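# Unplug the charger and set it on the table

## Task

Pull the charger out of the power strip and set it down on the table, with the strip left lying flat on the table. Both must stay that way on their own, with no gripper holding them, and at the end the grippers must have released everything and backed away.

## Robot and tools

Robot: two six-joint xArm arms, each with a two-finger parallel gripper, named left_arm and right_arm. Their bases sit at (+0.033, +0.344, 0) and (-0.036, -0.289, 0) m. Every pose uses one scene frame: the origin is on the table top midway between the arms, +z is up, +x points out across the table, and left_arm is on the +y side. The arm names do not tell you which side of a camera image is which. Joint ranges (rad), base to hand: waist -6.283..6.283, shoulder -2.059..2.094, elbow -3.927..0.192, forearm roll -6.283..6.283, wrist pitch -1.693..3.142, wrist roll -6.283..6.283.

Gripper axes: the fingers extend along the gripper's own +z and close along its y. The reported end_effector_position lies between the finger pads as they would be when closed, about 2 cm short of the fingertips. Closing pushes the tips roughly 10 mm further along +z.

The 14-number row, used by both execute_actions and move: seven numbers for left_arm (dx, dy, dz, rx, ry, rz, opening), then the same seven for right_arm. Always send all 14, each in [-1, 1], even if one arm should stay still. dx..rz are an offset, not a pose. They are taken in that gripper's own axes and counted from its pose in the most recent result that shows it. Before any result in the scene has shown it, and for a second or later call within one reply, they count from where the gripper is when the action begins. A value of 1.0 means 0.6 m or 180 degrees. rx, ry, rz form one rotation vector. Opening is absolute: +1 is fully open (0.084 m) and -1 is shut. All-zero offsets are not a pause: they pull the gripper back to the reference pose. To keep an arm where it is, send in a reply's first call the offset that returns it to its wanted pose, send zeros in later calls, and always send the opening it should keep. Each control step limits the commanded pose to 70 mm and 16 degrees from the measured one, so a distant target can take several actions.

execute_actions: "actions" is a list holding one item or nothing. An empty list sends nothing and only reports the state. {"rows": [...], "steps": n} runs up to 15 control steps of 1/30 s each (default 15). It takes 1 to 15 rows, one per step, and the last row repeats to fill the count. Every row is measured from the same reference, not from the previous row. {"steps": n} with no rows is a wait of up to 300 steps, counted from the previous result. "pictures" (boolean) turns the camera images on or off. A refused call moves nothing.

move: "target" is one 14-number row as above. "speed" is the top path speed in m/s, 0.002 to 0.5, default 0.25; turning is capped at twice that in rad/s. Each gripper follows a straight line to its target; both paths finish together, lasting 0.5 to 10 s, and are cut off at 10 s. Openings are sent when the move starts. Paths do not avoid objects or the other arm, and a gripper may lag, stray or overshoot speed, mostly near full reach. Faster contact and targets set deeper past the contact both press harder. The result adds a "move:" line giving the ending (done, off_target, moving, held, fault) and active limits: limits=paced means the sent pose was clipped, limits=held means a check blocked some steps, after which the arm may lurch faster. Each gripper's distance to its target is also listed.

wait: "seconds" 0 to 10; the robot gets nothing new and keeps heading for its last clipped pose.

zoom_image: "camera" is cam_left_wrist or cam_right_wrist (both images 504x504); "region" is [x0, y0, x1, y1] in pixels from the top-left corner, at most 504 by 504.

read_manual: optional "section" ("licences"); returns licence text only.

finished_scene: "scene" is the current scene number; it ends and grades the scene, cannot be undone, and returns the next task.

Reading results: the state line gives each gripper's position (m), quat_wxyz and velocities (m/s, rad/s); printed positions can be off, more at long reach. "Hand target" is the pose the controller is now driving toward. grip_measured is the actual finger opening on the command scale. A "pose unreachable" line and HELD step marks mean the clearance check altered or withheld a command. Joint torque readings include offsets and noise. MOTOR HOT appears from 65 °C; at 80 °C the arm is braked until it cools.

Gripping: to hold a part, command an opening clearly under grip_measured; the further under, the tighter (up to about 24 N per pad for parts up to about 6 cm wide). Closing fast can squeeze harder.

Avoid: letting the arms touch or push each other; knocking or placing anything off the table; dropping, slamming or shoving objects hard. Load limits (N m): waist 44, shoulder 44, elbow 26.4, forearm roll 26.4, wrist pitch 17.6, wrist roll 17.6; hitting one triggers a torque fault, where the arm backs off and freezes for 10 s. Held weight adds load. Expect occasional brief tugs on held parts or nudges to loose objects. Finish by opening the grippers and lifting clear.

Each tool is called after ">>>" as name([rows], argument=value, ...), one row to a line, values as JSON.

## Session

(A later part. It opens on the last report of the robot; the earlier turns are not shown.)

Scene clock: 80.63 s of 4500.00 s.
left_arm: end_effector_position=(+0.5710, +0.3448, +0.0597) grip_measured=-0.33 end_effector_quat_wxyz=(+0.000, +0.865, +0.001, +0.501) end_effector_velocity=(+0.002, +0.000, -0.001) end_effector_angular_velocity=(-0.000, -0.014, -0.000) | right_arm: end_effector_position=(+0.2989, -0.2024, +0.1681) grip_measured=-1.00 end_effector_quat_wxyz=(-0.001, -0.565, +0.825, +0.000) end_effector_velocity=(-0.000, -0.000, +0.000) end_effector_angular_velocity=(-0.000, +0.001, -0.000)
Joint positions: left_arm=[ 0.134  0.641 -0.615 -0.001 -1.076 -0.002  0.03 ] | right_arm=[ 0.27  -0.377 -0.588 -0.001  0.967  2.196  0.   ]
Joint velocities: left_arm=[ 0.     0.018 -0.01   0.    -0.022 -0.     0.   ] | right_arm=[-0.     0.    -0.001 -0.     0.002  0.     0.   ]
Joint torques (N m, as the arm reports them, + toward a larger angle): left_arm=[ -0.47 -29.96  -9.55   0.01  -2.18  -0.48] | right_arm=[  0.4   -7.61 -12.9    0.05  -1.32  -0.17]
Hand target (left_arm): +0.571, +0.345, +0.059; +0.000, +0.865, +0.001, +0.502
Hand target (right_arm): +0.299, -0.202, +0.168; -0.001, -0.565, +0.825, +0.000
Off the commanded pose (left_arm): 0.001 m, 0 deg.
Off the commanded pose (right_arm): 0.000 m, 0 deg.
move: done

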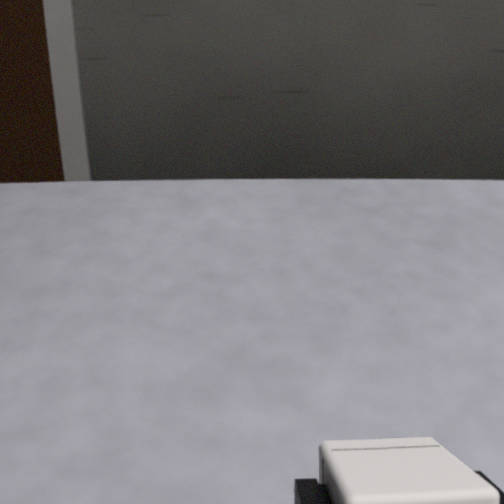

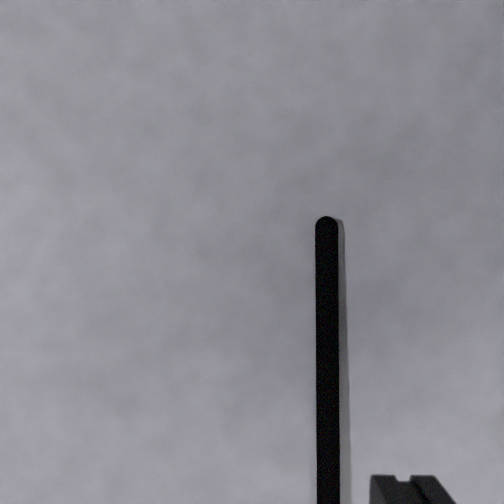

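>>> move(target=[-0.034,0,0.02,0,0.028,0,-1,0,0,0,0,0,0,-1], speed=0.04)

Scene clock: 84.83 s of 4500.00 s.
left_arm: end_effector_position=(+0.5713, +0.3448, +0.0364) grip_measured=-0.33 end_effector_quat_wxyz=(-0.000, +0.843, +0.001, +0.538) end_effector_velocity=(+0.001, -0.000, -0.002) end_effector_angular_velocity=(+0.000, -0.016, -0.001) | right_arm: end_effector_position=(+0.2989, -0.2024, +0.1681) grip_measured=-1.00 end_effector_quat_wxyz=(-0.001, -0.565, +0.825, +0.000) end_effector_velocity=(+0.000, +0.000, +0.000) end_effector_angular_velocity=(+0.000, -0.001, -0.000)
Joint positions: left_arm=[ 0.134  0.817 -0.691 -0.001 -1.263 -0.001  0.03 ] | right_arm=[ 0.27  -0.377 -0.588 -0.001  0.967  2.196  0.   ]
Joint velocities: left_arm=[-0.     0.023 -0.014  0.    -0.025 -0.    -0.   ] | right_arm=[-0.     0.    -0.001 -0.     0.     0.     0.   ]
Joint torques (N m, as the arm reports them, + toward a larger angle): left_arm=[ -0.34 -31.06  -7.27   0.19  -2.27  -0.03] | right_arm=[  0.42  -7.19 -12.85   0.12  -1.23  -0.08]
Hand target (left_arm): +0.571, +0.345, +0.036; -0.000, +0.842, +0.001, +0.539
Hand target (right_arm): +0.299, -0.202, +0.168; -0.001, -0.565, +0.825, +0.000
Off the commanded pose (left_arm): 0.000 m, 0 deg.
Off the commanded pose (right_arm): 0.000 m, 0 deg.
move: done

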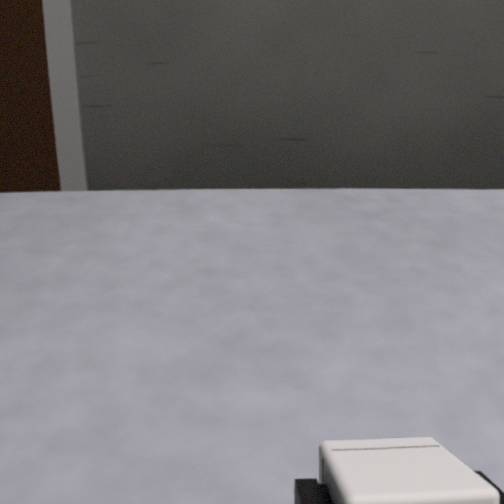

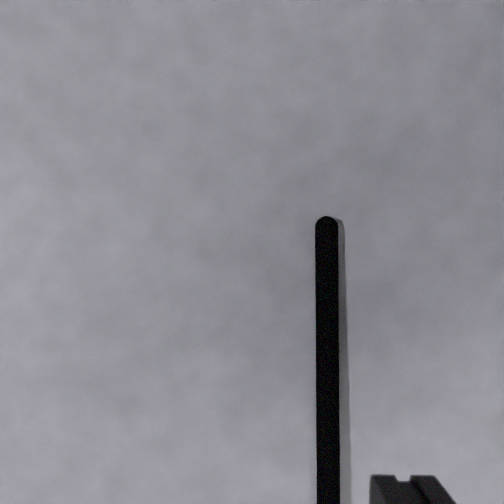

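No contact yet; a little lower.

>>> move(target=[-0.0075,0,0.0035,0,0,0,-1,0,0,0,0,0,0,-1], speed=0.015)

Scene clock: 89.60 s of 4500.00 s.
left_arm: end_effector_position=(+0.5718, +0.3448, +0.0326) grip_measured=-0.33 end_effector_quat_wxyz=(-0.000, +0.842, +0.001, +0.539) end_effector_velocity=(+0.001, -0.001, -0.001) end_effector_angular_velocity=(-0.000, -0.005, -0.002) | right_arm: end_effector_position=(+0.2989, -0.2024, +0.1681) grip_measured=-1.00 end_effector_quat_wxyz=(-0.001, -0.565, +0.825, +0.000) end_effector_velocity=(-0.000, -0.000, -0.000) end_effector_angular_velocity=(-0.001, +0.000, +0.000)
Joint positions: left_arm=[ 0.134  0.834 -0.702 -0.001 -1.272 -0.001  0.03 ] | right_arm=[ 0.27  -0.377 -0.588 -0.001  0.967  2.196  0.   ]
Joint velocities: left_arm=[-0.001  0.008 -0.007  0.001 -0.006  0.     0.   ] | right_arm=[-0.     0.     0.001 -0.001 -0.    -0.     0.   ]
Joint torques (N m, as the arm reports them, + toward a larger angle): left_arm=[  0.12 -28.4   -5.93   0.21  -1.1   -0.44] | right_arm=[  0.78  -7.11 -12.81  -0.04  -1.1    0.02]
Hand target (left_arm): +0.571, +0.345, +0.031; -0.000, +0.843, +0.001, +0.538
Hand target (right_arm): +0.299, -0.202, +0.168; -0.001, -0.565, +0.825, +0.000
Off the commanded pose (left_arm): 0.001 m, 0 deg.
Off the commanded pose (right_arm): 0.000 m, 0 deg.
After step 90, 1.07 s passed at rest.
move: done

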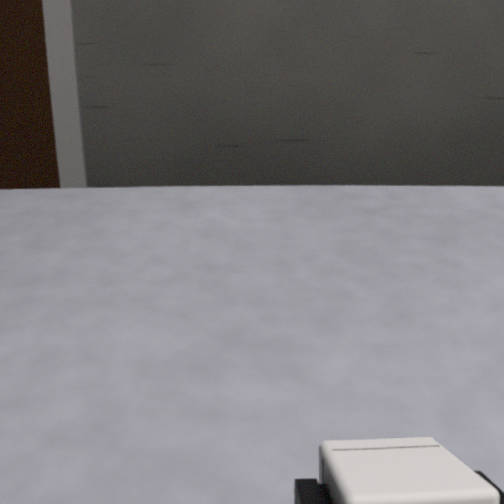

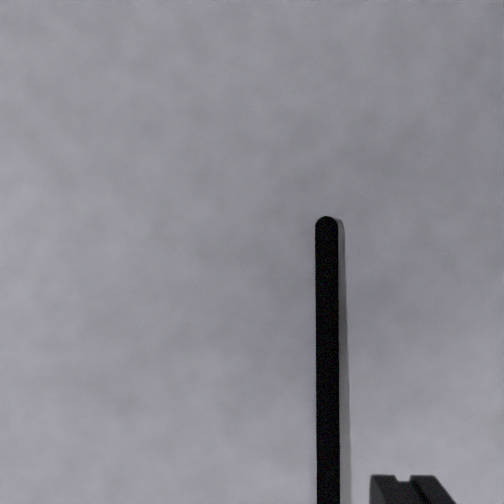

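>>> execute_actions([
  {"rows":[[0,0,0,0,0,0,-0.5,0,0,0,0,0,0,-1],[0,0,0,0,0,0,-0.4,0,0,0,0,0,0,-1],[0,0,0,0,0,0,-0.35,0,0,0,0,0,0,-1],[0,0,0,0,0,0,-0.32,0,0,0,0,0,0,-1],[0,0,0,0,0,0,-0.3,0,0,0,0,0,0,-1],[0,0,0,0,0,0,-0.28,0,0,0,0,0,0,-1],[0,0,0,0,0,0,-0.26,0,0,0,0,0,0,-1],[0,0,0,0,0,0,-0.24,0,0,0,0,0,0,-1],[0,0,0,0,0,0,-0.2,0,0,0,0,0,0,-1],[0,0,0,0,0,0,-0.1,0,0,0,0,0,0,-1],[0,0,0,0,0,0,0.2,0,0,0,0,0,0,-1]]},
], pictures=false)

>>> move(target=[0.15,0,-0.25,0,-0.15,0,0.3,0,0,0,0,0,0.3,-1], speed=0.3)

Scene clock: 94.73 s of 4500.00 s.
left_arm: end_effector_position=(+0.5702, +0.3448, +0.0298) grip_measured=+0.14 end_effector_quat_wxyz=(-0.000, +0.844, +0.001, +0.536) end_effector_velocity=(+0.013, +0.000, +0.021) end_effector_angular_velocity=(+0.000, -0.059, +0.001) | right_arm: end_effector_position=(+0.2989, -0.2024, +0.1681) grip_measured=-1.00 end_effector_quat_wxyz=(-0.001, -0.565, +0.825, +0.000) end_effector_velocity=(+0.001, +0.000, +0.001) end_effector_angular_velocity=(+0.001, -0.002, -0.000)
Joint positions: left_arm=[ 0.134  0.837 -0.699 -0.001 -1.269 -0.001  0.05 ] | right_arm=[ 0.27  -0.377 -0.588 -0.001  0.967  2.196  0.   ]
Joint velocities: left_arm=[ 0.    -0.018 -0.019 -0.001 -0.022 -0.     0.031] | right_arm=[-0.    -0.    -0.001  0.    -0.001  0.     0.   ]
Joint torques (N m, as the arm reports them, + toward a larger angle): left_arm=[ -0.34 -30.11  -6.39   0.3   -1.82  -0.35] | right_arm=[  0.96  -7.15 -12.67   0.29  -1.17  -0.11]
Hand target (left_arm): +0.572, +0.345, +0.033; -0.000, +0.842, +0.001, +0.539
Hand target (right_arm): +0.299, -0.202, +0.168; -0.001, -0.565, +0.825, +0.000
Off the commanded pose (left_arm): 0.003 m, 0 deg.
Off the commanded pose (right_arm): 0.000 m, 0 deg.
Steps of this call (steps 1 to 90: nothing new was sent; then 1.63 s passed at rest; steps 91 to 105: all 15 steps of this action). Readings (end_effector_position):
91: left_arm (+0.5714, +0.3448, +0.0316) | right_arm (+0.2989, -0.2024, +0.1681)
92: left_arm (+0.5714, +0.3448, +0.0316) | right_arm (+0.2989, -0.2024, +0.1681)
94: left_arm (+0.5714, +0.3448, +0.0317) | right_arm (+0.2989, -0.2024, +0.1681)
98: left_arm (+0.5712, +0.3448, +0.0312) | right_arm (+0.2989, -0.2024, +0.1681)
105: the state above

Scene clock: 97.40 s of 4500.00 s.
left_arm: end_effector_position=(+0.4729, +0.3446, +0.1762) grip_measured=+0.29 end_effector_quat_wxyz=(+0.001, +0.945, +0.001, +0.328) end_effector_velocity=(+0.000, -0.000, +0.001) end_effector_angular_velocity=(-0.002, +0.011, -0.003) | right_arm: end_effector_position=(+0.2989, -0.2024, +0.1681) grip_measured=-1.00 end_effector_quat_wxyz=(-0.001, -0.129, +0.992, -0.001) end_effector_velocity=(-0.000, +0.000, +0.000) end_effector_angular_velocity=(-0.001, +0.000, -0.004)
Joint positions: left_arm=[ 0.133 -0.339 -0.308 -0.007 -0.022  0.004  0.056] | right_arm=[ 0.27  -0.377 -0.588 -0.001  0.967  3.138  0.   ]
Joint velocities: left_arm=[-0.006 -0.004 -0.011 -0.033  0.026  0.03   0.   ] | right_arm=[ 0.001  0.    -0.    -0.001  0.001  0.005  0.   ]
Joint torques (N m, as the arm reports them, + toward a larger angle): left_arm=[ -0.54 -15.31 -21.76  -0.2   -2.07  -0.41] | right_arm=[  0.    -7.46 -12.98   0.13  -1.09  -0.15]
Hand target (left_arm): +0.473, +0.345, +0.177; +0.001, +0.945, +0.001, +0.328
Hand target (right_arm): +0.299, -0.202, +0.168; -0.001, -0.129, +0.992, -0.001
Off the commanded pose (left_arm): 0.001 m, 0 deg.
Off the commanded pose (right_arm): 0.000 m, 0 deg.
move: done

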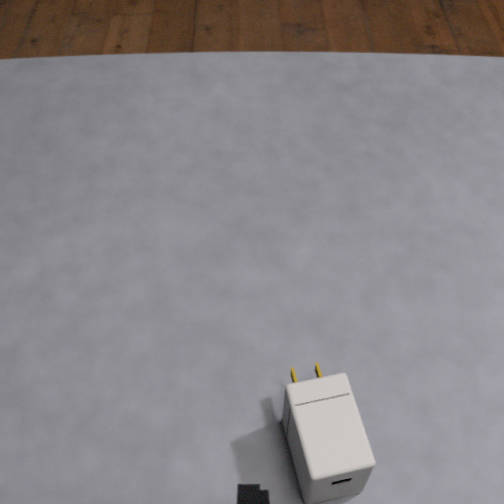

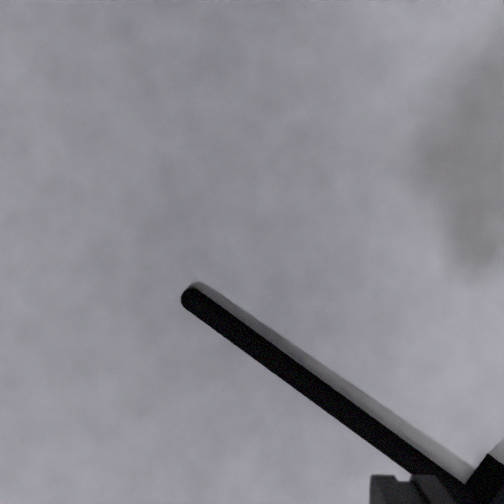

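>>> finished_scene(scene=1)

The scene is finished: the task was done.


## Next scene

The same job, from a new start.

>>> execute_actions(actions=[])

Scene clock: 0.00 s of 4500.00 s.
left_arm: end_effector_position=(+0.3273, +0.4781, +0.1844) grip_measured=+1.00 end_effector_quat_wxyz=(+0.010, +0.998, -0.050, +0.033) end_effector_velocity=(+0.000, -0.000, +0.000) end_effector_angular_velocity=(-0.001, -0.000, +0.001) | right_arm: end_effector_position=(+0.1582, +0.0972, +0.3665) grip_measured=+1.00 end_effector_quat_wxyz=(-0.541, +0.830, +0.091, -0.105) end_effector_velocity=(-0.001, -0.000, -0.000) end_effector_angular_velocity=(-0.001, +0.003, +0.002)
Joint positions: left_arm=[ 0.591 -0.537 -0.502 -0.058  0.991  0.589  0.084] | right_arm=[ 0.686 -0.555 -0.636  1.296  1.099 -0.156  0.084]
Joint velocities: left_arm=[ 0.    -0.    -0.    -0.002  0.001  0.     0.   ] | right_arm=[ 0.    -0.     0.001  0.     0.002  0.001 -0.   ]
Joint torques (N m, as the arm reports them, + toward a larger angle): no reading
Hand target (left_arm): +0.327, +0.478, +0.184; +0.010, +0.998, -0.050, +0.033
Hand target (right_arm): +0.158, +0.097, +0.366; -0.541, +0.830, +0.091, -0.105

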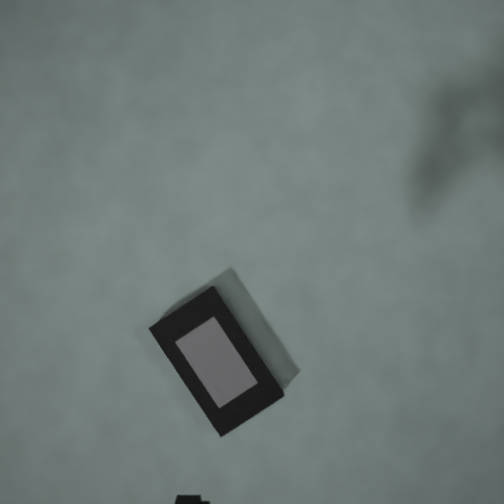

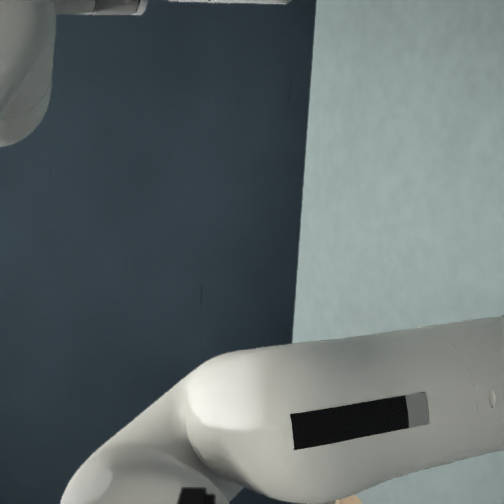

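>>> move(target=[0.117,0.53,-0.377,0.006,-0.021,-0.032,1,0.183,0.108,-0.514,-0.365,0.071,0.061,1], speed=0.4)

Scene clock: 8.70 s of 4500.00 s.
left_arm: end_effector_position=(+0.3496, +0.1600, +0.4195) grip_measured=+1.00 end_effector_quat_wxyz=(+0.002, +1.000, -0.001, -0.001) end_effector_velocity=(+0.001, -0.001, +0.001) end_effector_angular_velocity=(+0.008, +0.008, +0.001) | right_arm: end_effector_position=(+0.3504, -0.1693, +0.4205) grip_measured=+1.00 end_effector_quat_wxyz=(-0.003, +1.000, +0.001, +0.002) end_effector_velocity=(+0.001, -0.001, -0.000) end_effector_angular_velocity=(-0.007, +0.003, +0.001)
Joint positions: left_arm=[-0.391 -0.328 -1.361 -0.004  1.688 -0.524  0.084] | right_arm=[ 0.315 -0.201 -1.482  0.004  1.678  0.297  0.084]
Joint velocities: left_arm=[-0.004  0.015 -0.02   0.003  0.016 -0.005  0.   ] | right_arm=[ 0.001  0.006 -0.007 -0.006  0.006 -0.    -0.   ]
Joint torques (N m, as the arm reports them, + toward a larger angle): left_arm=[ -0.1  -17.46 -22.99   0.3   -1.42  -0.25] | right_arm=[  0.6   -9.89 -12.65   0.25  -1.27  -0.01]
Hand target (left_arm): +0.350, +0.160, +0.420; +0.001, +1.000, -0.001, -0.001
Hand target (right_arm): +0.351, -0.169, +0.420; -0.002, +1.000, +0.001, +0.002
Off the commanded pose (left_arm): 0.001 m, 0 deg.
Off the commanded pose (right_arm): 0.001 m, 0 deg.
After step 90, 3.40 s passed at rest.
move: done; limits=paced

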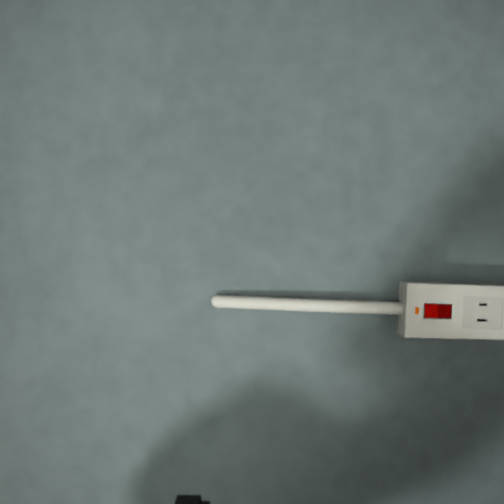

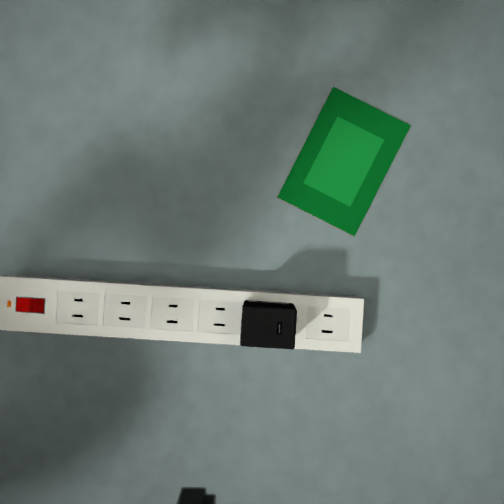

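>>> move(target=[0.026,0.3,0.47,0,0,-0.481,-1,0.022,-0.034,0.434,0,0,0.519,0.6], speed=0.4)

Scene clock: 15.17 s of 4500.00 s.
left_arm: end_effector_position=(+0.3649, -0.0199, +0.1383) grip_measured=-1.00 end_effector_quat_wxyz=(+0.001, +0.728, +0.685, -0.002) end_effector_velocity=(+0.000, -0.001, -0.002) end_effector_angular_velocity=(+0.006, -0.001, +0.011) | right_arm: end_effector_position=(+0.3645, -0.1486, +0.1606) grip_measured=+0.59 end_effector_quat_wxyz=(-0.003, +0.686, -0.727, -0.001) end_effector_velocity=(-0.001, -0.000, -0.002) end_effector_angular_velocity=(-0.006, +0.001, -0.010)
Joint positions: left_arm=[-0.697  0.161 -1.069 -0.005  0.907 -2.338  0.   ] | right_arm=[ 0.352 -0.093 -0.834  0.005  0.922  1.962  0.069]
Joint velocities: left_arm=[-0.003  0.009 -0.005  0.005  0.    -0.017  0.   ] | right_arm=[ 0.002  0.003  0.004 -0.007 -0.004  0.016  0.   ]
Joint torques (N m, as the arm reports them, + toward a larger angle): left_arm=[ -0.13 -30.55 -22.89   0.08  -1.1   -0.14] | right_arm=[  0.31 -11.58 -12.7    0.03  -1.33  -0.23]
Hand target (left_arm): +0.365, -0.020, +0.138; +0.000, +0.728, +0.686, -0.002
Hand target (right_arm): +0.364, -0.149, +0.160; -0.003, +0.686, -0.728, -0.000
Off the commanded pose (left_arm): 0.001 m, 0 deg.
Off the commanded pose (right_arm): 0.001 m, 0 deg.
After step 90, 0.70 s passed at rest.
move: done

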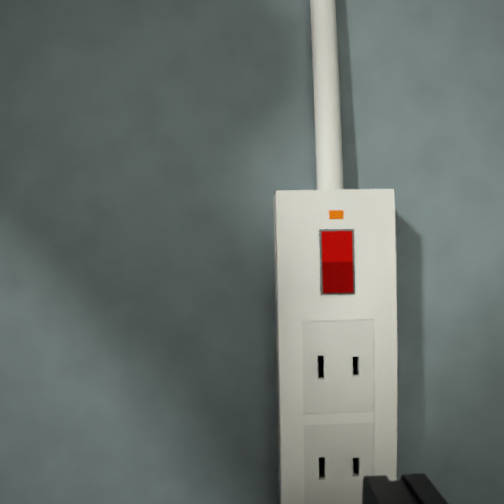

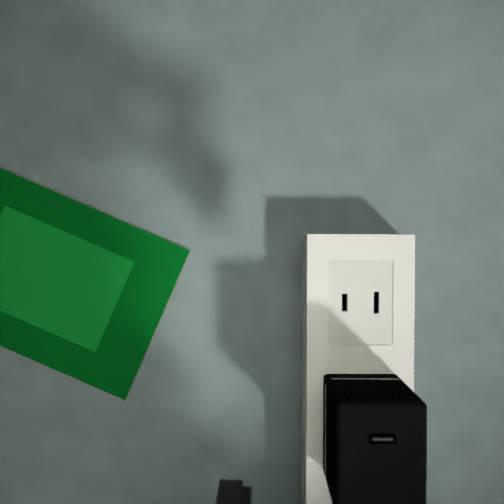

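>>> move(target=[-0.092,0,0.13,0,-0.167,0,-1,-0.005,0.018,0.164,0,0,0,0.4], speed=0.15)

>>> execute_actions([
  {"rows":[[0.001,0,0.002,0,0,0,-1,0,0,0,0,0,0,0.3],[0.002,0,0.003,0,0,0,-1,0,0,0,0,0,0,0.2],[0.003,0,0.005,0,0,0,-1,0,0,0,0,0,0,0.1],[0.004,0,0.007,0,0,0,-1,0,0,0,0,0,0,0],[0.005,0,0.009,0,0,0,-1,0,0,0,0,0,0,-0.1],[0.005,0,0.009,0,0,0,-1,0,0,0,0,0,0,-0.15],[0.005,0,0.009,0,0,0,-1,0,0,0,0,0,0,-0.2],[0.005,0,0.009,0,0,0,-1,0,0,0,0,0,0,-0.25],[0.005,0,0.009,0,0,0,-1,0,0,0,0,0,0,-0.3],[0.005,0,0.009,0,0,0,-1,0,0,0,0,0,0,-0.35],[0.005,0,0.009,0,0,0,-1,0,0,0,0,0,0,-0.45],[0.005,0,0.009,0,0,0,-1,0,0,0,0,0,0,-0.6],[0.005,0,0.009,0,0,0,-1,0,0,0,0,0,0,-1]]},
], pictures=false)

>>> move(target=[0.0035,0,0.006,0,0,0,-1,0,0,0,0,0,0,-1], speed=0.015)

Scene clock: 27.10 s of 4500.00 s.
left_arm: end_effector_position=(+0.3618, -0.0749, +0.0606) grip_measured=-1.00 end_effector_quat_wxyz=(+0.178, +0.703, +0.662, -0.189) end_effector_velocity=(-0.001, -0.000, -0.001) end_effector_angular_velocity=(-0.020, +0.001, -0.003) | right_arm: end_effector_position=(+0.3543, -0.1449, +0.0623) grip_measured=+0.39 end_effector_quat_wxyz=(-0.003, +0.686, -0.727, -0.000) end_effector_velocity=(+0.000, +0.000, -0.000) end_effector_angular_velocity=(-0.000, +0.000, +0.000)
Joint positions: left_arm=[-0.72   0.31  -0.916 -1.057  0.417 -1.419  0.   ] | right_arm=[ 0.369  0.08  -0.703  0.005  0.618  1.979  0.061]
Joint velocities: left_arm=[ 0.002  0.003  0.001 -0.054  0.004  0.055  0.   ] | right_arm=[-0.     0.002 -0.001 -0.    -0.    -0.    -0.   ]
Joint torques (N m, as the arm reports them, + toward a larger angle): left_arm=[ -0.36 -32.09 -19.85   0.45  -0.96  -0.41] | right_arm=[  0.42 -12.74 -10.95   0.34  -1.18  -0.06]
Hand target (left_arm): +0.362, -0.075, +0.060; +0.178, +0.703, +0.662, -0.190
Hand target (right_arm): +0.354, -0.145, +0.062; -0.003, +0.686, -0.727, -0.000
Off the commanded pose (left_arm): 0.001 m, 0 deg.
Off the commanded pose (right_arm): 0.000 m, 0 deg.
After step 90, 6.47 s passed at rest.
move: done

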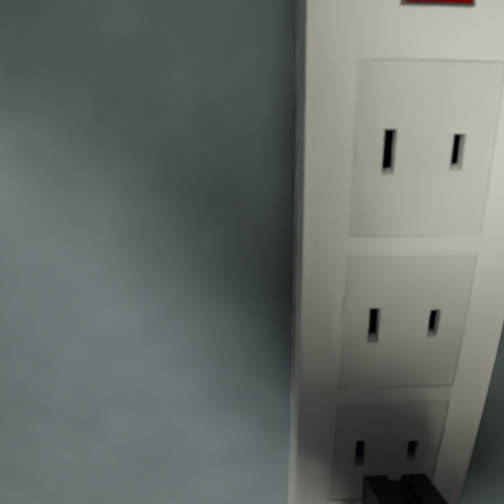

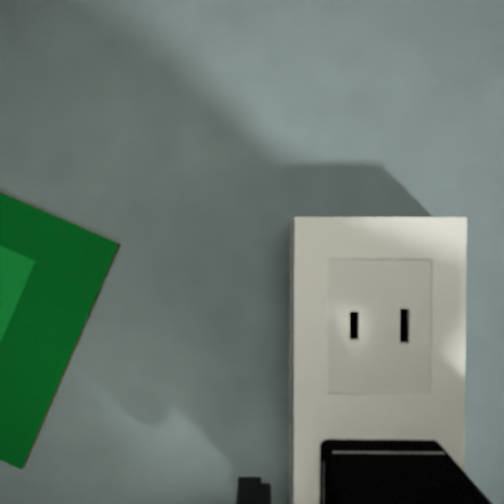

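Scene clock: 27.60 s of 4500.00 s.
left_arm: end_effector_position=(+0.3618, -0.0750, +0.0548) grip_measured=-1.00 end_effector_quat_wxyz=(+0.177, +0.703, +0.662, -0.189) end_effector_velocity=(+0.001, -0.001, -0.001) end_effector_angular_velocity=(-0.004, -0.003, +0.001) | right_arm: end_effector_position=(+0.3545, -0.1448, +0.0625) grip_measured=-0.33 end_effector_quat_wxyz=(-0.003, +0.686, -0.727, -0.000) end_effector_velocity=(+0.001, +0.000, +0.000) end_effector_angular_velocity=(+0.001, -0.002, -0.000)
Joint positions: left_arm=[-0.722  0.326 -0.92  -1.079  0.41  -1.397  0.   ] | right_arm=[ 0.369  0.08  -0.703  0.005  0.618  1.979  0.03 ]
Joint velocities: left_arm=[-0.001  0.007 -0.005 -0.015 -0.004  0.014  0.   ] | right_arm=[-0.     0.    -0.001  0.    -0.001  0.    -0.   ]
Joint torques (N m, as the arm reports them, + toward a larger angle): left_arm=[ -0.39 -32.08 -19.77   0.37  -0.81  -0.25] | right_arm=[  0.73 -12.55 -10.56   0.1   -1.13  -0.05]
Hand target (left_arm): +0.362, -0.075, +0.054; +0.178, +0.703, +0.662, -0.189
Hand target (right_arm): +0.354, -0.145, +0.062; -0.003, +0.686, -0.727, -0.000
Off the commanded pose (left_arm): 0.000 m, 0 deg.
Off the commanded pose (right_arm): 0.000 m, 0 deg.
Steps of this call (steps 1 to 15: all 15 steps of this action). Readings (end_effector_position):
1: left_arm (+0.3618, -0.0749, +0.0606) | right_arm (+0.3543, -0.1449, +0.0623)
2: left_arm (+0.3618, -0.0749, +0.0605) | right_arm (+0.3543, -0.1449, +0.0623)
4: left_arm (+0.3619, -0.0750, +0.0600) | right_arm (+0.3543, -0.1449, +0.0623)
8: left_arm (+0.3617, -0.0749, +0.0571) | right_arm (+0.3543, -0.1449, +0.0623)
15: the state above

Scene clock: 28.53 s of 4500.00 s.
left_arm: end_effector_position=(+0.3629, -0.0763, +0.0530) grip_measured=-1.00 end_effector_quat_wxyz=(+0.180, +0.703, +0.662, -0.189) end_effector_velocity=(-0.000, -0.000, -0.003) end_effector_angular_velocity=(-0.001, +0.001, -0.001) | right_arm: end_effector_position=(+0.3545, -0.1448, +0.0625) grip_measured=-0.33 end_effector_quat_wxyz=(-0.003, +0.686, -0.727, -0.000) end_effector_velocity=(-0.000, +0.000, +0.000) end_effector_angular_velocity=(+0.000, +0.000, +0.000)
Joint positions: left_arm=[-0.723  0.334 -0.926 -1.095  0.406 -1.381  0.   ] | right_arm=[ 0.369  0.08  -0.703  0.005  0.618  1.979  0.03 ]
Joint velocities: left_arm=[-0.001  0.007 -0.003 -0.013 -0.001  0.012  0.   ] | right_arm=[ 0. -0. -0.  0.  0. -0.  0.]
Joint torques (N m, as the arm reports them, + toward a larger angle): left_arm=[ -0.46 -19.17 -12.05   0.85  -0.67  -0.45] | right_arm=[  0.85 -12.33 -10.39   0.2   -0.91  -0.1 ]
Hand target (left_arm): +0.362, -0.075, +0.050; +0.178, +0.703, +0.662, -0.189
Hand target (right_arm): +0.354, -0.145, +0.063; -0.003, +0.686, -0.727, -0.000
Off the commanded pose (left_arm): 0.003 m, 0 deg.
Off the commanded pose (right_arm): 0.000 m, 0 deg.
move: done

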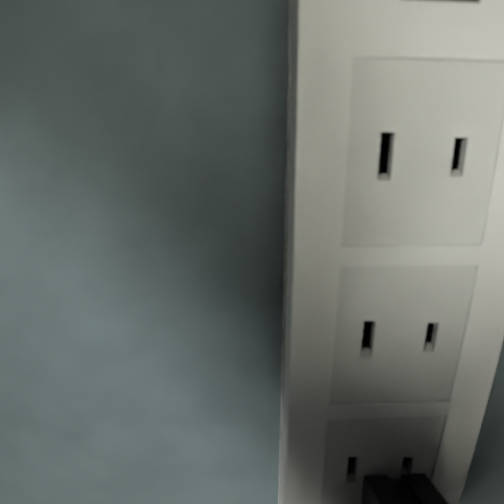

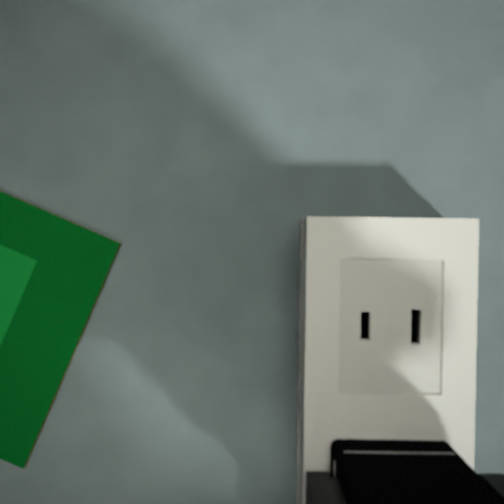

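Pressing. Pull.

>>> move(target=[0.001,0,0.002,0,0,0,-1,0,0,-0.05,0,0,0,-1], speed=0.02)

Scene clock: 32.13 s of 4500.00 s.
left_arm: end_effector_position=(+0.3629, -0.0763, +0.0521) grip_measured=-1.00 end_effector_quat_wxyz=(+0.180, +0.703, +0.662, -0.190) end_effector_velocity=(+0.000, -0.000, +0.001) end_effector_angular_velocity=(-0.001, -0.002, -0.000) | right_arm: end_effector_position=(+0.3543, -0.1449, +0.0921) grip_measured=-0.33 end_effector_quat_wxyz=(-0.003, +0.686, -0.727, -0.000) end_effector_velocity=(-0.000, -0.000, +0.003) end_effector_angular_velocity=(-0.000, +0.000, +0.001)
Joint positions: left_arm=[-0.724  0.337 -0.927 -1.1    0.405 -1.376  0.   ] | right_arm=[ 0.369  0.008 -0.722  0.005  0.709  1.979  0.03 ]
Joint velocities: left_arm=[-0.    -0.001 -0.     0.    -0.001  0.     0.   ] | right_arm=[-0.    -0.006 -0.002 -0.     0.009 -0.    -0.   ]
Joint torques (N m, as the arm reports them, + toward a larger angle): left_arm=[ 1.99 -7.7  -5.44  0.98 -1.96  0.02] | right_arm=[  0.38 -12.51 -11.86  -0.21  -1.35  -0.01]
Hand target (left_arm): +0.363, -0.076, +0.052; +0.180, +0.703, +0.662, -0.189
Hand target (right_arm): +0.354, -0.145, +0.092; -0.003, +0.686, -0.727, -0.000
Off the commanded pose (left_arm): 0.000 m, 0 deg.
Off the commanded pose (right_arm): 0.000 m, 0 deg.
move: done

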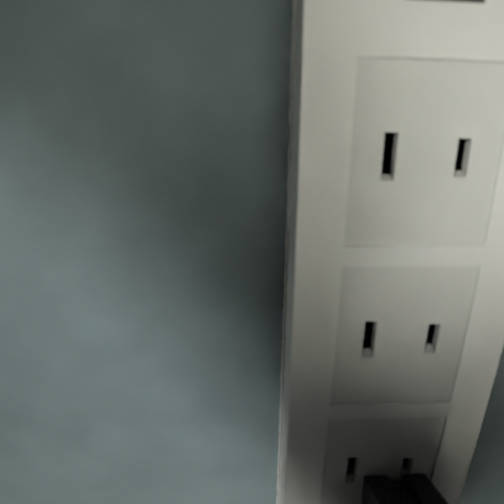

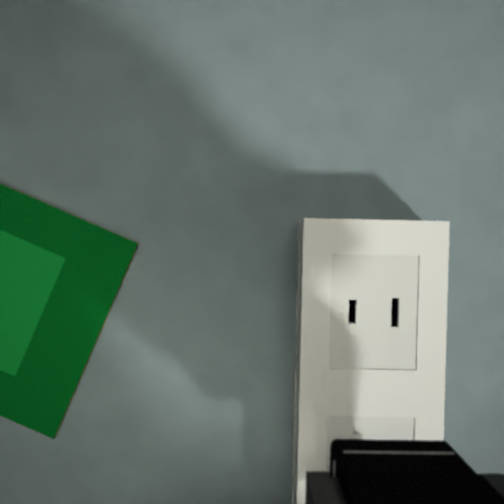

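>>> move(target=[0.03,0,-0.06,0,0,0,-1,0,0,-0.03,0,0,0,-1], speed=0.12)

>>> move(target=[0.25,0,-0.35,0,0.167,0,-1,0.426,-0.083,-0.067,0,0,-0.436,-1], speed=0.4)

>>> move(target=[0,0,0,0,0,0,-1,0.2,0,0.175,0,0.361,0,-1], speed=0.3)

Scene clock: 37.53 s of 4500.00 s.
left_arm: end_effector_position=(+0.3648, -0.0428, +0.0737) grip_measured=-1.00 end_effector_quat_wxyz=(+0.180, +0.703, +0.662, -0.190) end_effector_velocity=(+0.001, +0.001, +0.003) end_effector_angular_velocity=(-0.001, -0.004, -0.002) | right_arm: end_effector_position=(+0.3542, -0.1449, +0.1100) grip_measured=-0.33 end_effector_quat_wxyz=(-0.003, +0.686, -0.727, -0.000) end_effector_velocity=(-0.001, -0.000, +0.000) end_effector_angular_velocity=(-0.001, +0.002, -0.000)
Joint positions: left_arm=[-0.661  0.222 -0.836 -1.038  0.448 -1.387  0.   ] | right_arm=[ 0.369 -0.031 -0.739  0.005  0.764  1.979  0.03 ]
Joint velocities: left_arm=[ 0.003 -0.009  0.003  0.007  0.002 -0.003  0.   ] | right_arm=[-0.    -0.002  0.    -0.     0.003  0.     0.   ]
Joint torques (N m, as the arm reports them, + toward a larger angle): left_arm=[  0.26 -29.31 -19.83   0.55  -0.83  -0.47] | right_arm=[  0.84 -11.96 -12.26   0.22  -1.27  -0.18]
Hand target (left_arm): +0.365, -0.043, +0.074; +0.180, +0.703, +0.662, -0.190
Hand target (right_arm): +0.354, -0.145, +0.110; -0.003, +0.686, -0.727, -0.000
Off the commanded pose (left_arm): 0.000 m, 0 deg.
Off the commanded pose (right_arm): 0.000 m, 0 deg.
After step 90, 1.37 s passed at rest.
move: done

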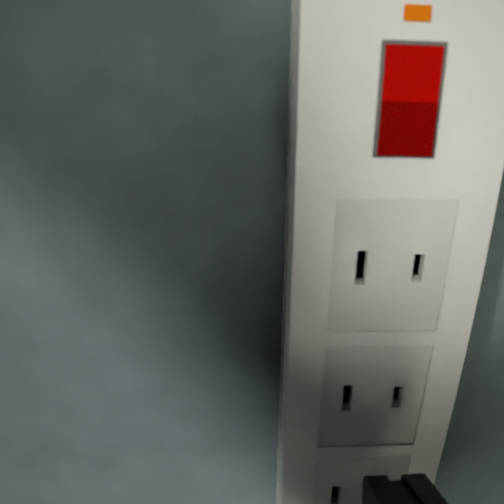

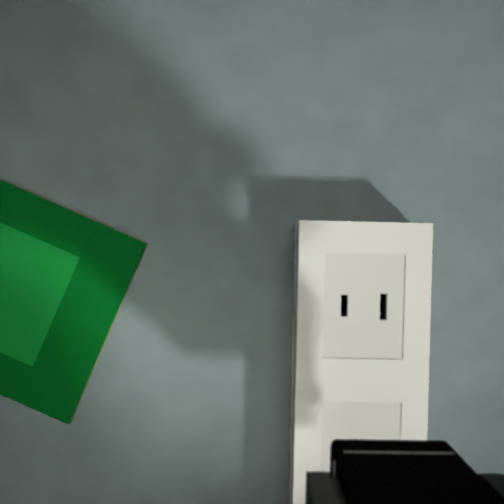

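Scene clock: 40.03 s of 4500.00 s.
left_arm: end_effector_position=(+0.3787, +0.1916, +0.1792) grip_measured=-1.00 end_effector_quat_wxyz=(+0.003, +0.728, +0.685, -0.001) end_effector_velocity=(+0.000, +0.001, +0.001) end_effector_angular_velocity=(+0.001, -0.002, -0.000) | right_arm: end_effector_position=(+0.3899, -0.4023, +0.1492) grip_measured=-0.33 end_effector_quat_wxyz=(-0.003, +0.992, -0.130, +0.003) end_effector_velocity=(+0.001, -0.002, +0.000) end_effector_angular_velocity=(+0.010, +0.003, +0.010)
Joint positions: left_arm=[-0.281 -0.282 -0.703 -0.005  0.981 -1.922  0.   ] | right_arm=[-0.247 -0.023 -0.877  0.01   0.896 -0.008  0.03 ]
Joint velocities: left_arm=[ 0.001 -0.002 -0.001  0.002  0.002  0.001  0.   ] | right_arm=[-0.007  0.007 -0.011  0.012  0.01  -0.024  0.   ]
Joint torques (N m, as the arm reports them, + toward a larger angle): left_arm=[ -0.03 -18.86 -23.7    0.08  -1.11  -0.3 ] | right_arm=[  0.86 -12.88 -13.05   0.12  -1.35  -0.1 ]
Hand target (left_arm): +0.379, +0.192, +0.179; +0.003, +0.728, +0.685, -0.001
Hand target (right_arm): +0.390, -0.403, +0.149; -0.004, +0.992, -0.129, +0.002
Off the commanded pose (left_arm): 0.001 m, 0 deg.
Off the commanded pose (right_arm): 0.001 m, 0 deg.
move: done

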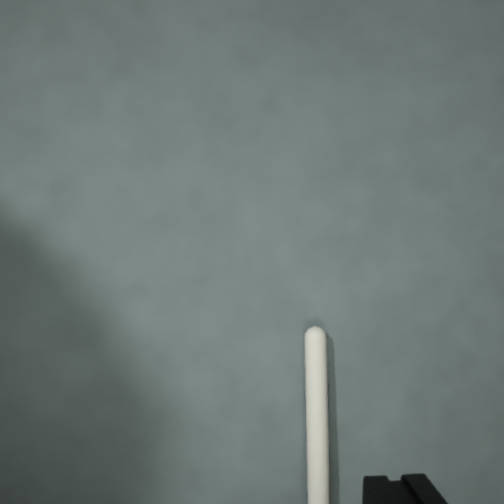

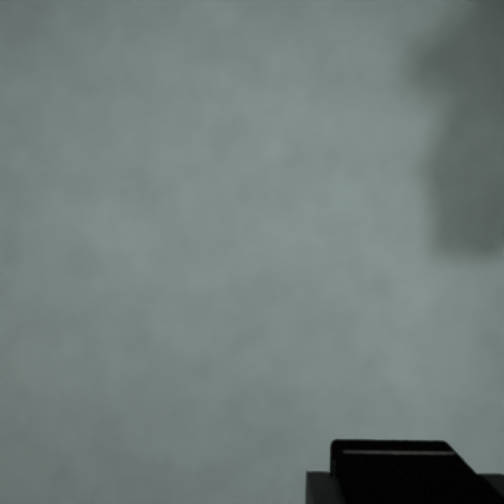

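Scene clock: 42.73 s of 4500.00 s.
left_arm: end_effector_position=(+0.3787, +0.1916, +0.1792) grip_measured=-1.00 end_effector_quat_wxyz=(+0.003, +0.728, +0.685, -0.001) end_effector_velocity=(+0.000, +0.000, +0.001) end_effector_angular_velocity=(+0.001, -0.001, -0.000) | right_arm: end_effector_position=(+0.5058, -0.4334, +0.0453) grip_measured=-0.33 end_effector_quat_wxyz=(+0.067, +0.835, -0.111, +0.534) end_effector_velocity=(+0.002, -0.001, -0.001) end_effector_angular_velocity=(-0.004, -0.014, +0.001)
Joint positions: left_arm=[-0.281 -0.282 -0.703 -0.005  0.981 -1.922  0.   ] | right_arm=[-0.246  0.795 -0.743 -0.004 -1.188  0.007  0.03 ]
Joint velocities: left_arm=[ 0.    -0.    -0.001  0.001  0.     0.     0.   ] | right_arm=[-0.     0.019 -0.015 -0.001 -0.019 -0.    -0.   ]
Joint torques (N m, as the arm reports them, + toward a larger angle): left_arm=[ -0.55 -18.45 -23.8   -0.24  -1.3   -0.33] | right_arm=[  0.4  -16.5   -5.3    0.68  -2.32  -0.01]
Hand target (left_arm): +0.379, +0.192, +0.179; +0.003, +0.728, +0.685, -0.001
Hand target (right_arm): +0.506, -0.433, +0.045; +0.067, +0.835, -0.111, +0.535
Off the commanded pose (left_arm): 0.000 m, 0 deg.
Off the commanded pose (right_arm): 0.001 m, 0 deg.
move: done

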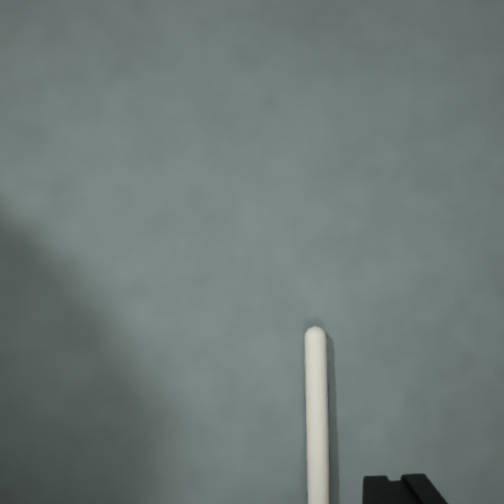

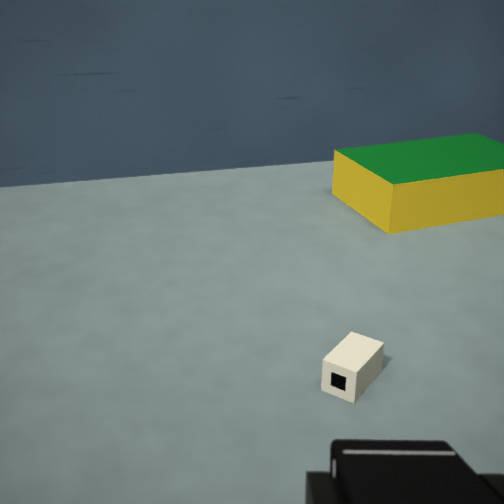

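>>> move(target=[0,0,0,0,0,0,-1,-0.022,0,0.0103,0,0,0,-1], speed=0.02)

Scene clock: 46.83 s of 4500.00 s.
left_arm: end_effector_position=(+0.3787, +0.1916, +0.1792) grip_measured=-1.00 end_effector_quat_wxyz=(+0.003, +0.728, +0.685, -0.001) end_effector_velocity=(+0.000, +0.000, +0.000) end_effector_angular_velocity=(+0.001, -0.001, -0.001) | right_arm: end_effector_position=(+0.5065, -0.4335, +0.0327) grip_measured=-0.33 end_effector_quat_wxyz=(+0.068, +0.834, -0.111, +0.536) end_effector_velocity=(+0.002, -0.000, -0.001) end_effector_angular_velocity=(-0.003, -0.009, +0.000)
Joint positions: left_arm=[-0.281 -0.282 -0.703 -0.005  0.981 -1.922  0.   ] | right_arm=[-0.245  0.845 -0.773 -0.003 -1.213  0.006  0.03 ]
Joint velocities: left_arm=[-0.    -0.     0.     0.001 -0.    -0.     0.   ] | right_arm=[ 0.     0.015 -0.013  0.    -0.012 -0.001  0.   ]
Joint torques (N m, as the arm reports them, + toward a larger angle): left_arm=[  0.43 -18.79 -23.61   0.24  -1.16  -0.54] | right_arm=[  0.46 -14.67  -4.35   0.45  -0.66   0.05]
Hand target (left_arm): +0.379, +0.192, +0.179; +0.003, +0.728, +0.685, -0.001
Hand target (right_arm): +0.506, -0.433, +0.031; +0.067, +0.835, -0.111, +0.534
Off the commanded pose (left_arm): 0.000 m, 0 deg.
Off the commanded pose (right_arm): 0.002 m, 0 deg.
After step 90, 0.13 s passed at rest.
move: done

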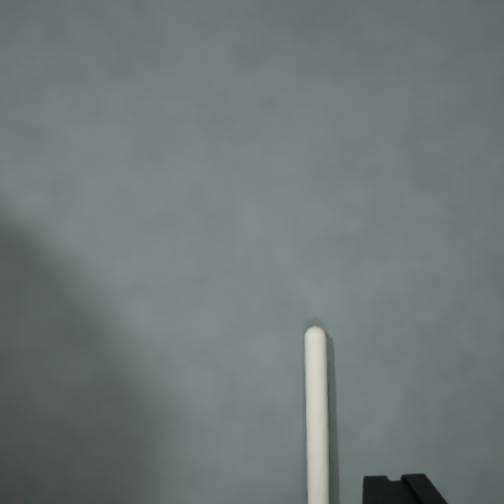

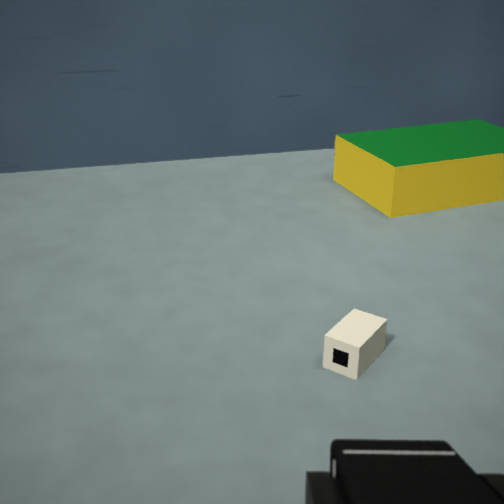

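>>> execute_actions([
  {"rows":[[0,0,0,0,0,0,-1,0,0,0,0,0,0,-0.5],[0,0,0,0,0,0,-1,0,0,0,0,0,0,-0.4],[0,0,0,0,0,0,-1,0,0,0,0,0,0,-0.35],[0,0,0,0,0,0,-1,0,0,0,0,0,0,-0.32],[0,0,0,0,0,0,-1,0,0,0,0,0,0,-0.3],[0,0,0,0,0,0,-1,0,0,0,0,0,0,-0.28],[0,0,0,0,0,0,-1,0,0,0,0,0,0,-0.26],[0,0,0,0,0,0,-1,0,0,0,0,0,0,-0.24],[0,0,0,0,0,0,-1,0,0,0,0,0,0,-0.2],[0,0,0,0,0,0,-1,0,0,0,0,0,0,-0.1],[0,0,0,0,0,0,-1,0,0,0,0,0,0,0.2]]},
], pictures=false)

>>> move(target=[0,0,0,0,0,0,-1,0.15,0,-0.25,0,-0.13,0,0.3], speed=0.3)

Scene clock: 51.77 s of 4500.00 s.
left_arm: end_effector_position=(+0.3787, +0.1916, +0.1792) grip_measured=-1.00 end_effector_quat_wxyz=(+0.003, +0.728, +0.685, -0.001) end_effector_velocity=(+0.000, +0.000, -0.000) end_effector_angular_velocity=(+0.002, -0.001, -0.002) | right_arm: end_effector_position=(+0.5050, -0.4332, +0.0296) grip_measured=+0.13 end_effector_quat_wxyz=(+0.067, +0.837, -0.111, +0.532) end_effector_velocity=(+0.013, -0.003, +0.024) end_effector_angular_velocity=(-0.016, -0.059, +0.001)
Joint positions: left_arm=[-0.281 -0.282 -0.703 -0.005  0.981 -1.922  0.   ] | right_arm=[-0.246  0.848 -0.771 -0.003 -1.209  0.006  0.049]
Joint velocities: left_arm=[-0.001  0.001  0.     0.002 -0.     0.     0.   ] | right_arm=[ 0.001 -0.023 -0.017 -0.    -0.021 -0.     0.035]
Joint torques (N m, as the arm reports them, + toward a larger angle): left_arm=[  0.14 -19.29 -23.58  -0.24  -1.17  -0.47] | right_arm=[  0.29 -16.41  -4.5    0.41  -2.2   -0.06]
Hand target (left_arm): +0.379, +0.192, +0.179; +0.003, +0.728, +0.685, -0.001
Hand target (right_arm): +0.506, -0.433, +0.033; +0.068, +0.834, -0.111, +0.536
Off the commanded pose (left_arm): 0.000 m, 0 deg.
Off the commanded pose (right_arm): 0.004 m, 0 deg.
Steps of this call (steps 1 to 100: nothing new was sent; then 1.10 s passed at rest; steps 101 to 115: all 15 steps of this action). Readings (end_effector_position):
101: left_arm (+0.3787, +0.1916, +0.1792) | right_arm (+0.5058, -0.4333, +0.0308)
102: left_arm (+0.3787, +0.1916, +0.1792) | right_arm (+0.5059, -0.4333, +0.0309)
104: left_arm (+0.3787, +0.1916, +0.1792) | right_arm (+0.5059, -0.4333, +0.0310)
108: left_arm (+0.3787, +0.1916, +0.1792) | right_arm (+0.5059, -0.4333, +0.0311)
115: the state above

Scene clock: 53.93 s of 4500.00 s.
left_arm: end_effector_position=(+0.3787, +0.1916, +0.1792) grip_measured=-1.00 end_effector_quat_wxyz=(+0.003, +0.728, +0.685, -0.001) end_effector_velocity=(-0.000, +0.000, -0.001) end_effector_angular_velocity=(+0.000, +0.002, +0.001) | right_arm: end_effector_position=(+0.4108, -0.4086, +0.1764) grip_measured=+0.29 end_effector_quat_wxyz=(+0.046, +0.925, -0.124, +0.355) end_effector_velocity=(+0.001, +0.000, +0.001) end_effector_angular_velocity=(+0.004, +0.013, +0.000)
Joint positions: left_arm=[-0.281 -0.282 -0.703 -0.005  0.981 -1.922  0.   ] | right_arm=[-0.25  -0.239 -0.343 -0.022 -0.151  0.023  0.056]
Joint velocities: left_arm=[ 0.001  0.002  0.001 -0.001 -0.001  0.     0.   ] | right_arm=[ 0.011 -0.003 -0.013  0.04   0.029 -0.031 -0.   ]
Joint torques (N m, as the arm reports them, + toward a larger angle): left_arm=[ -0.59 -19.66 -23.63   0.1   -0.87  -0.32] | right_arm=[  0.06  -8.54 -11.36   0.27  -2.38   0.15]
Hand target (left_arm): +0.379, +0.192, +0.179; +0.003, +0.728, +0.685, -0.001
Hand target (right_arm): +0.411, -0.409, +0.177; +0.046, +0.926, -0.124, +0.355
Off the commanded pose (left_arm): 0.000 m, 0 deg.
Off the commanded pose (right_arm): 0.001 m, 0 deg.
move: done; limits=paced

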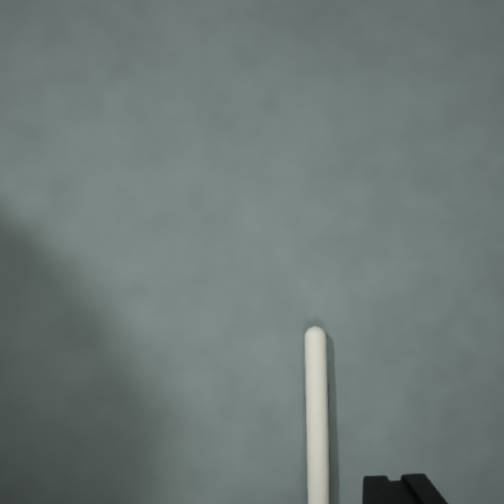

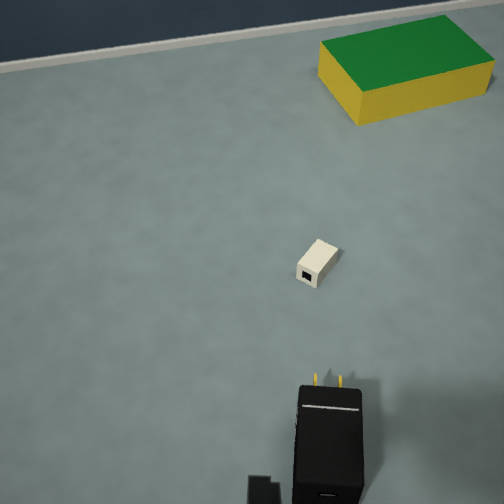

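>>> finished_scene(scene=2)

The scene is finished: the task was done.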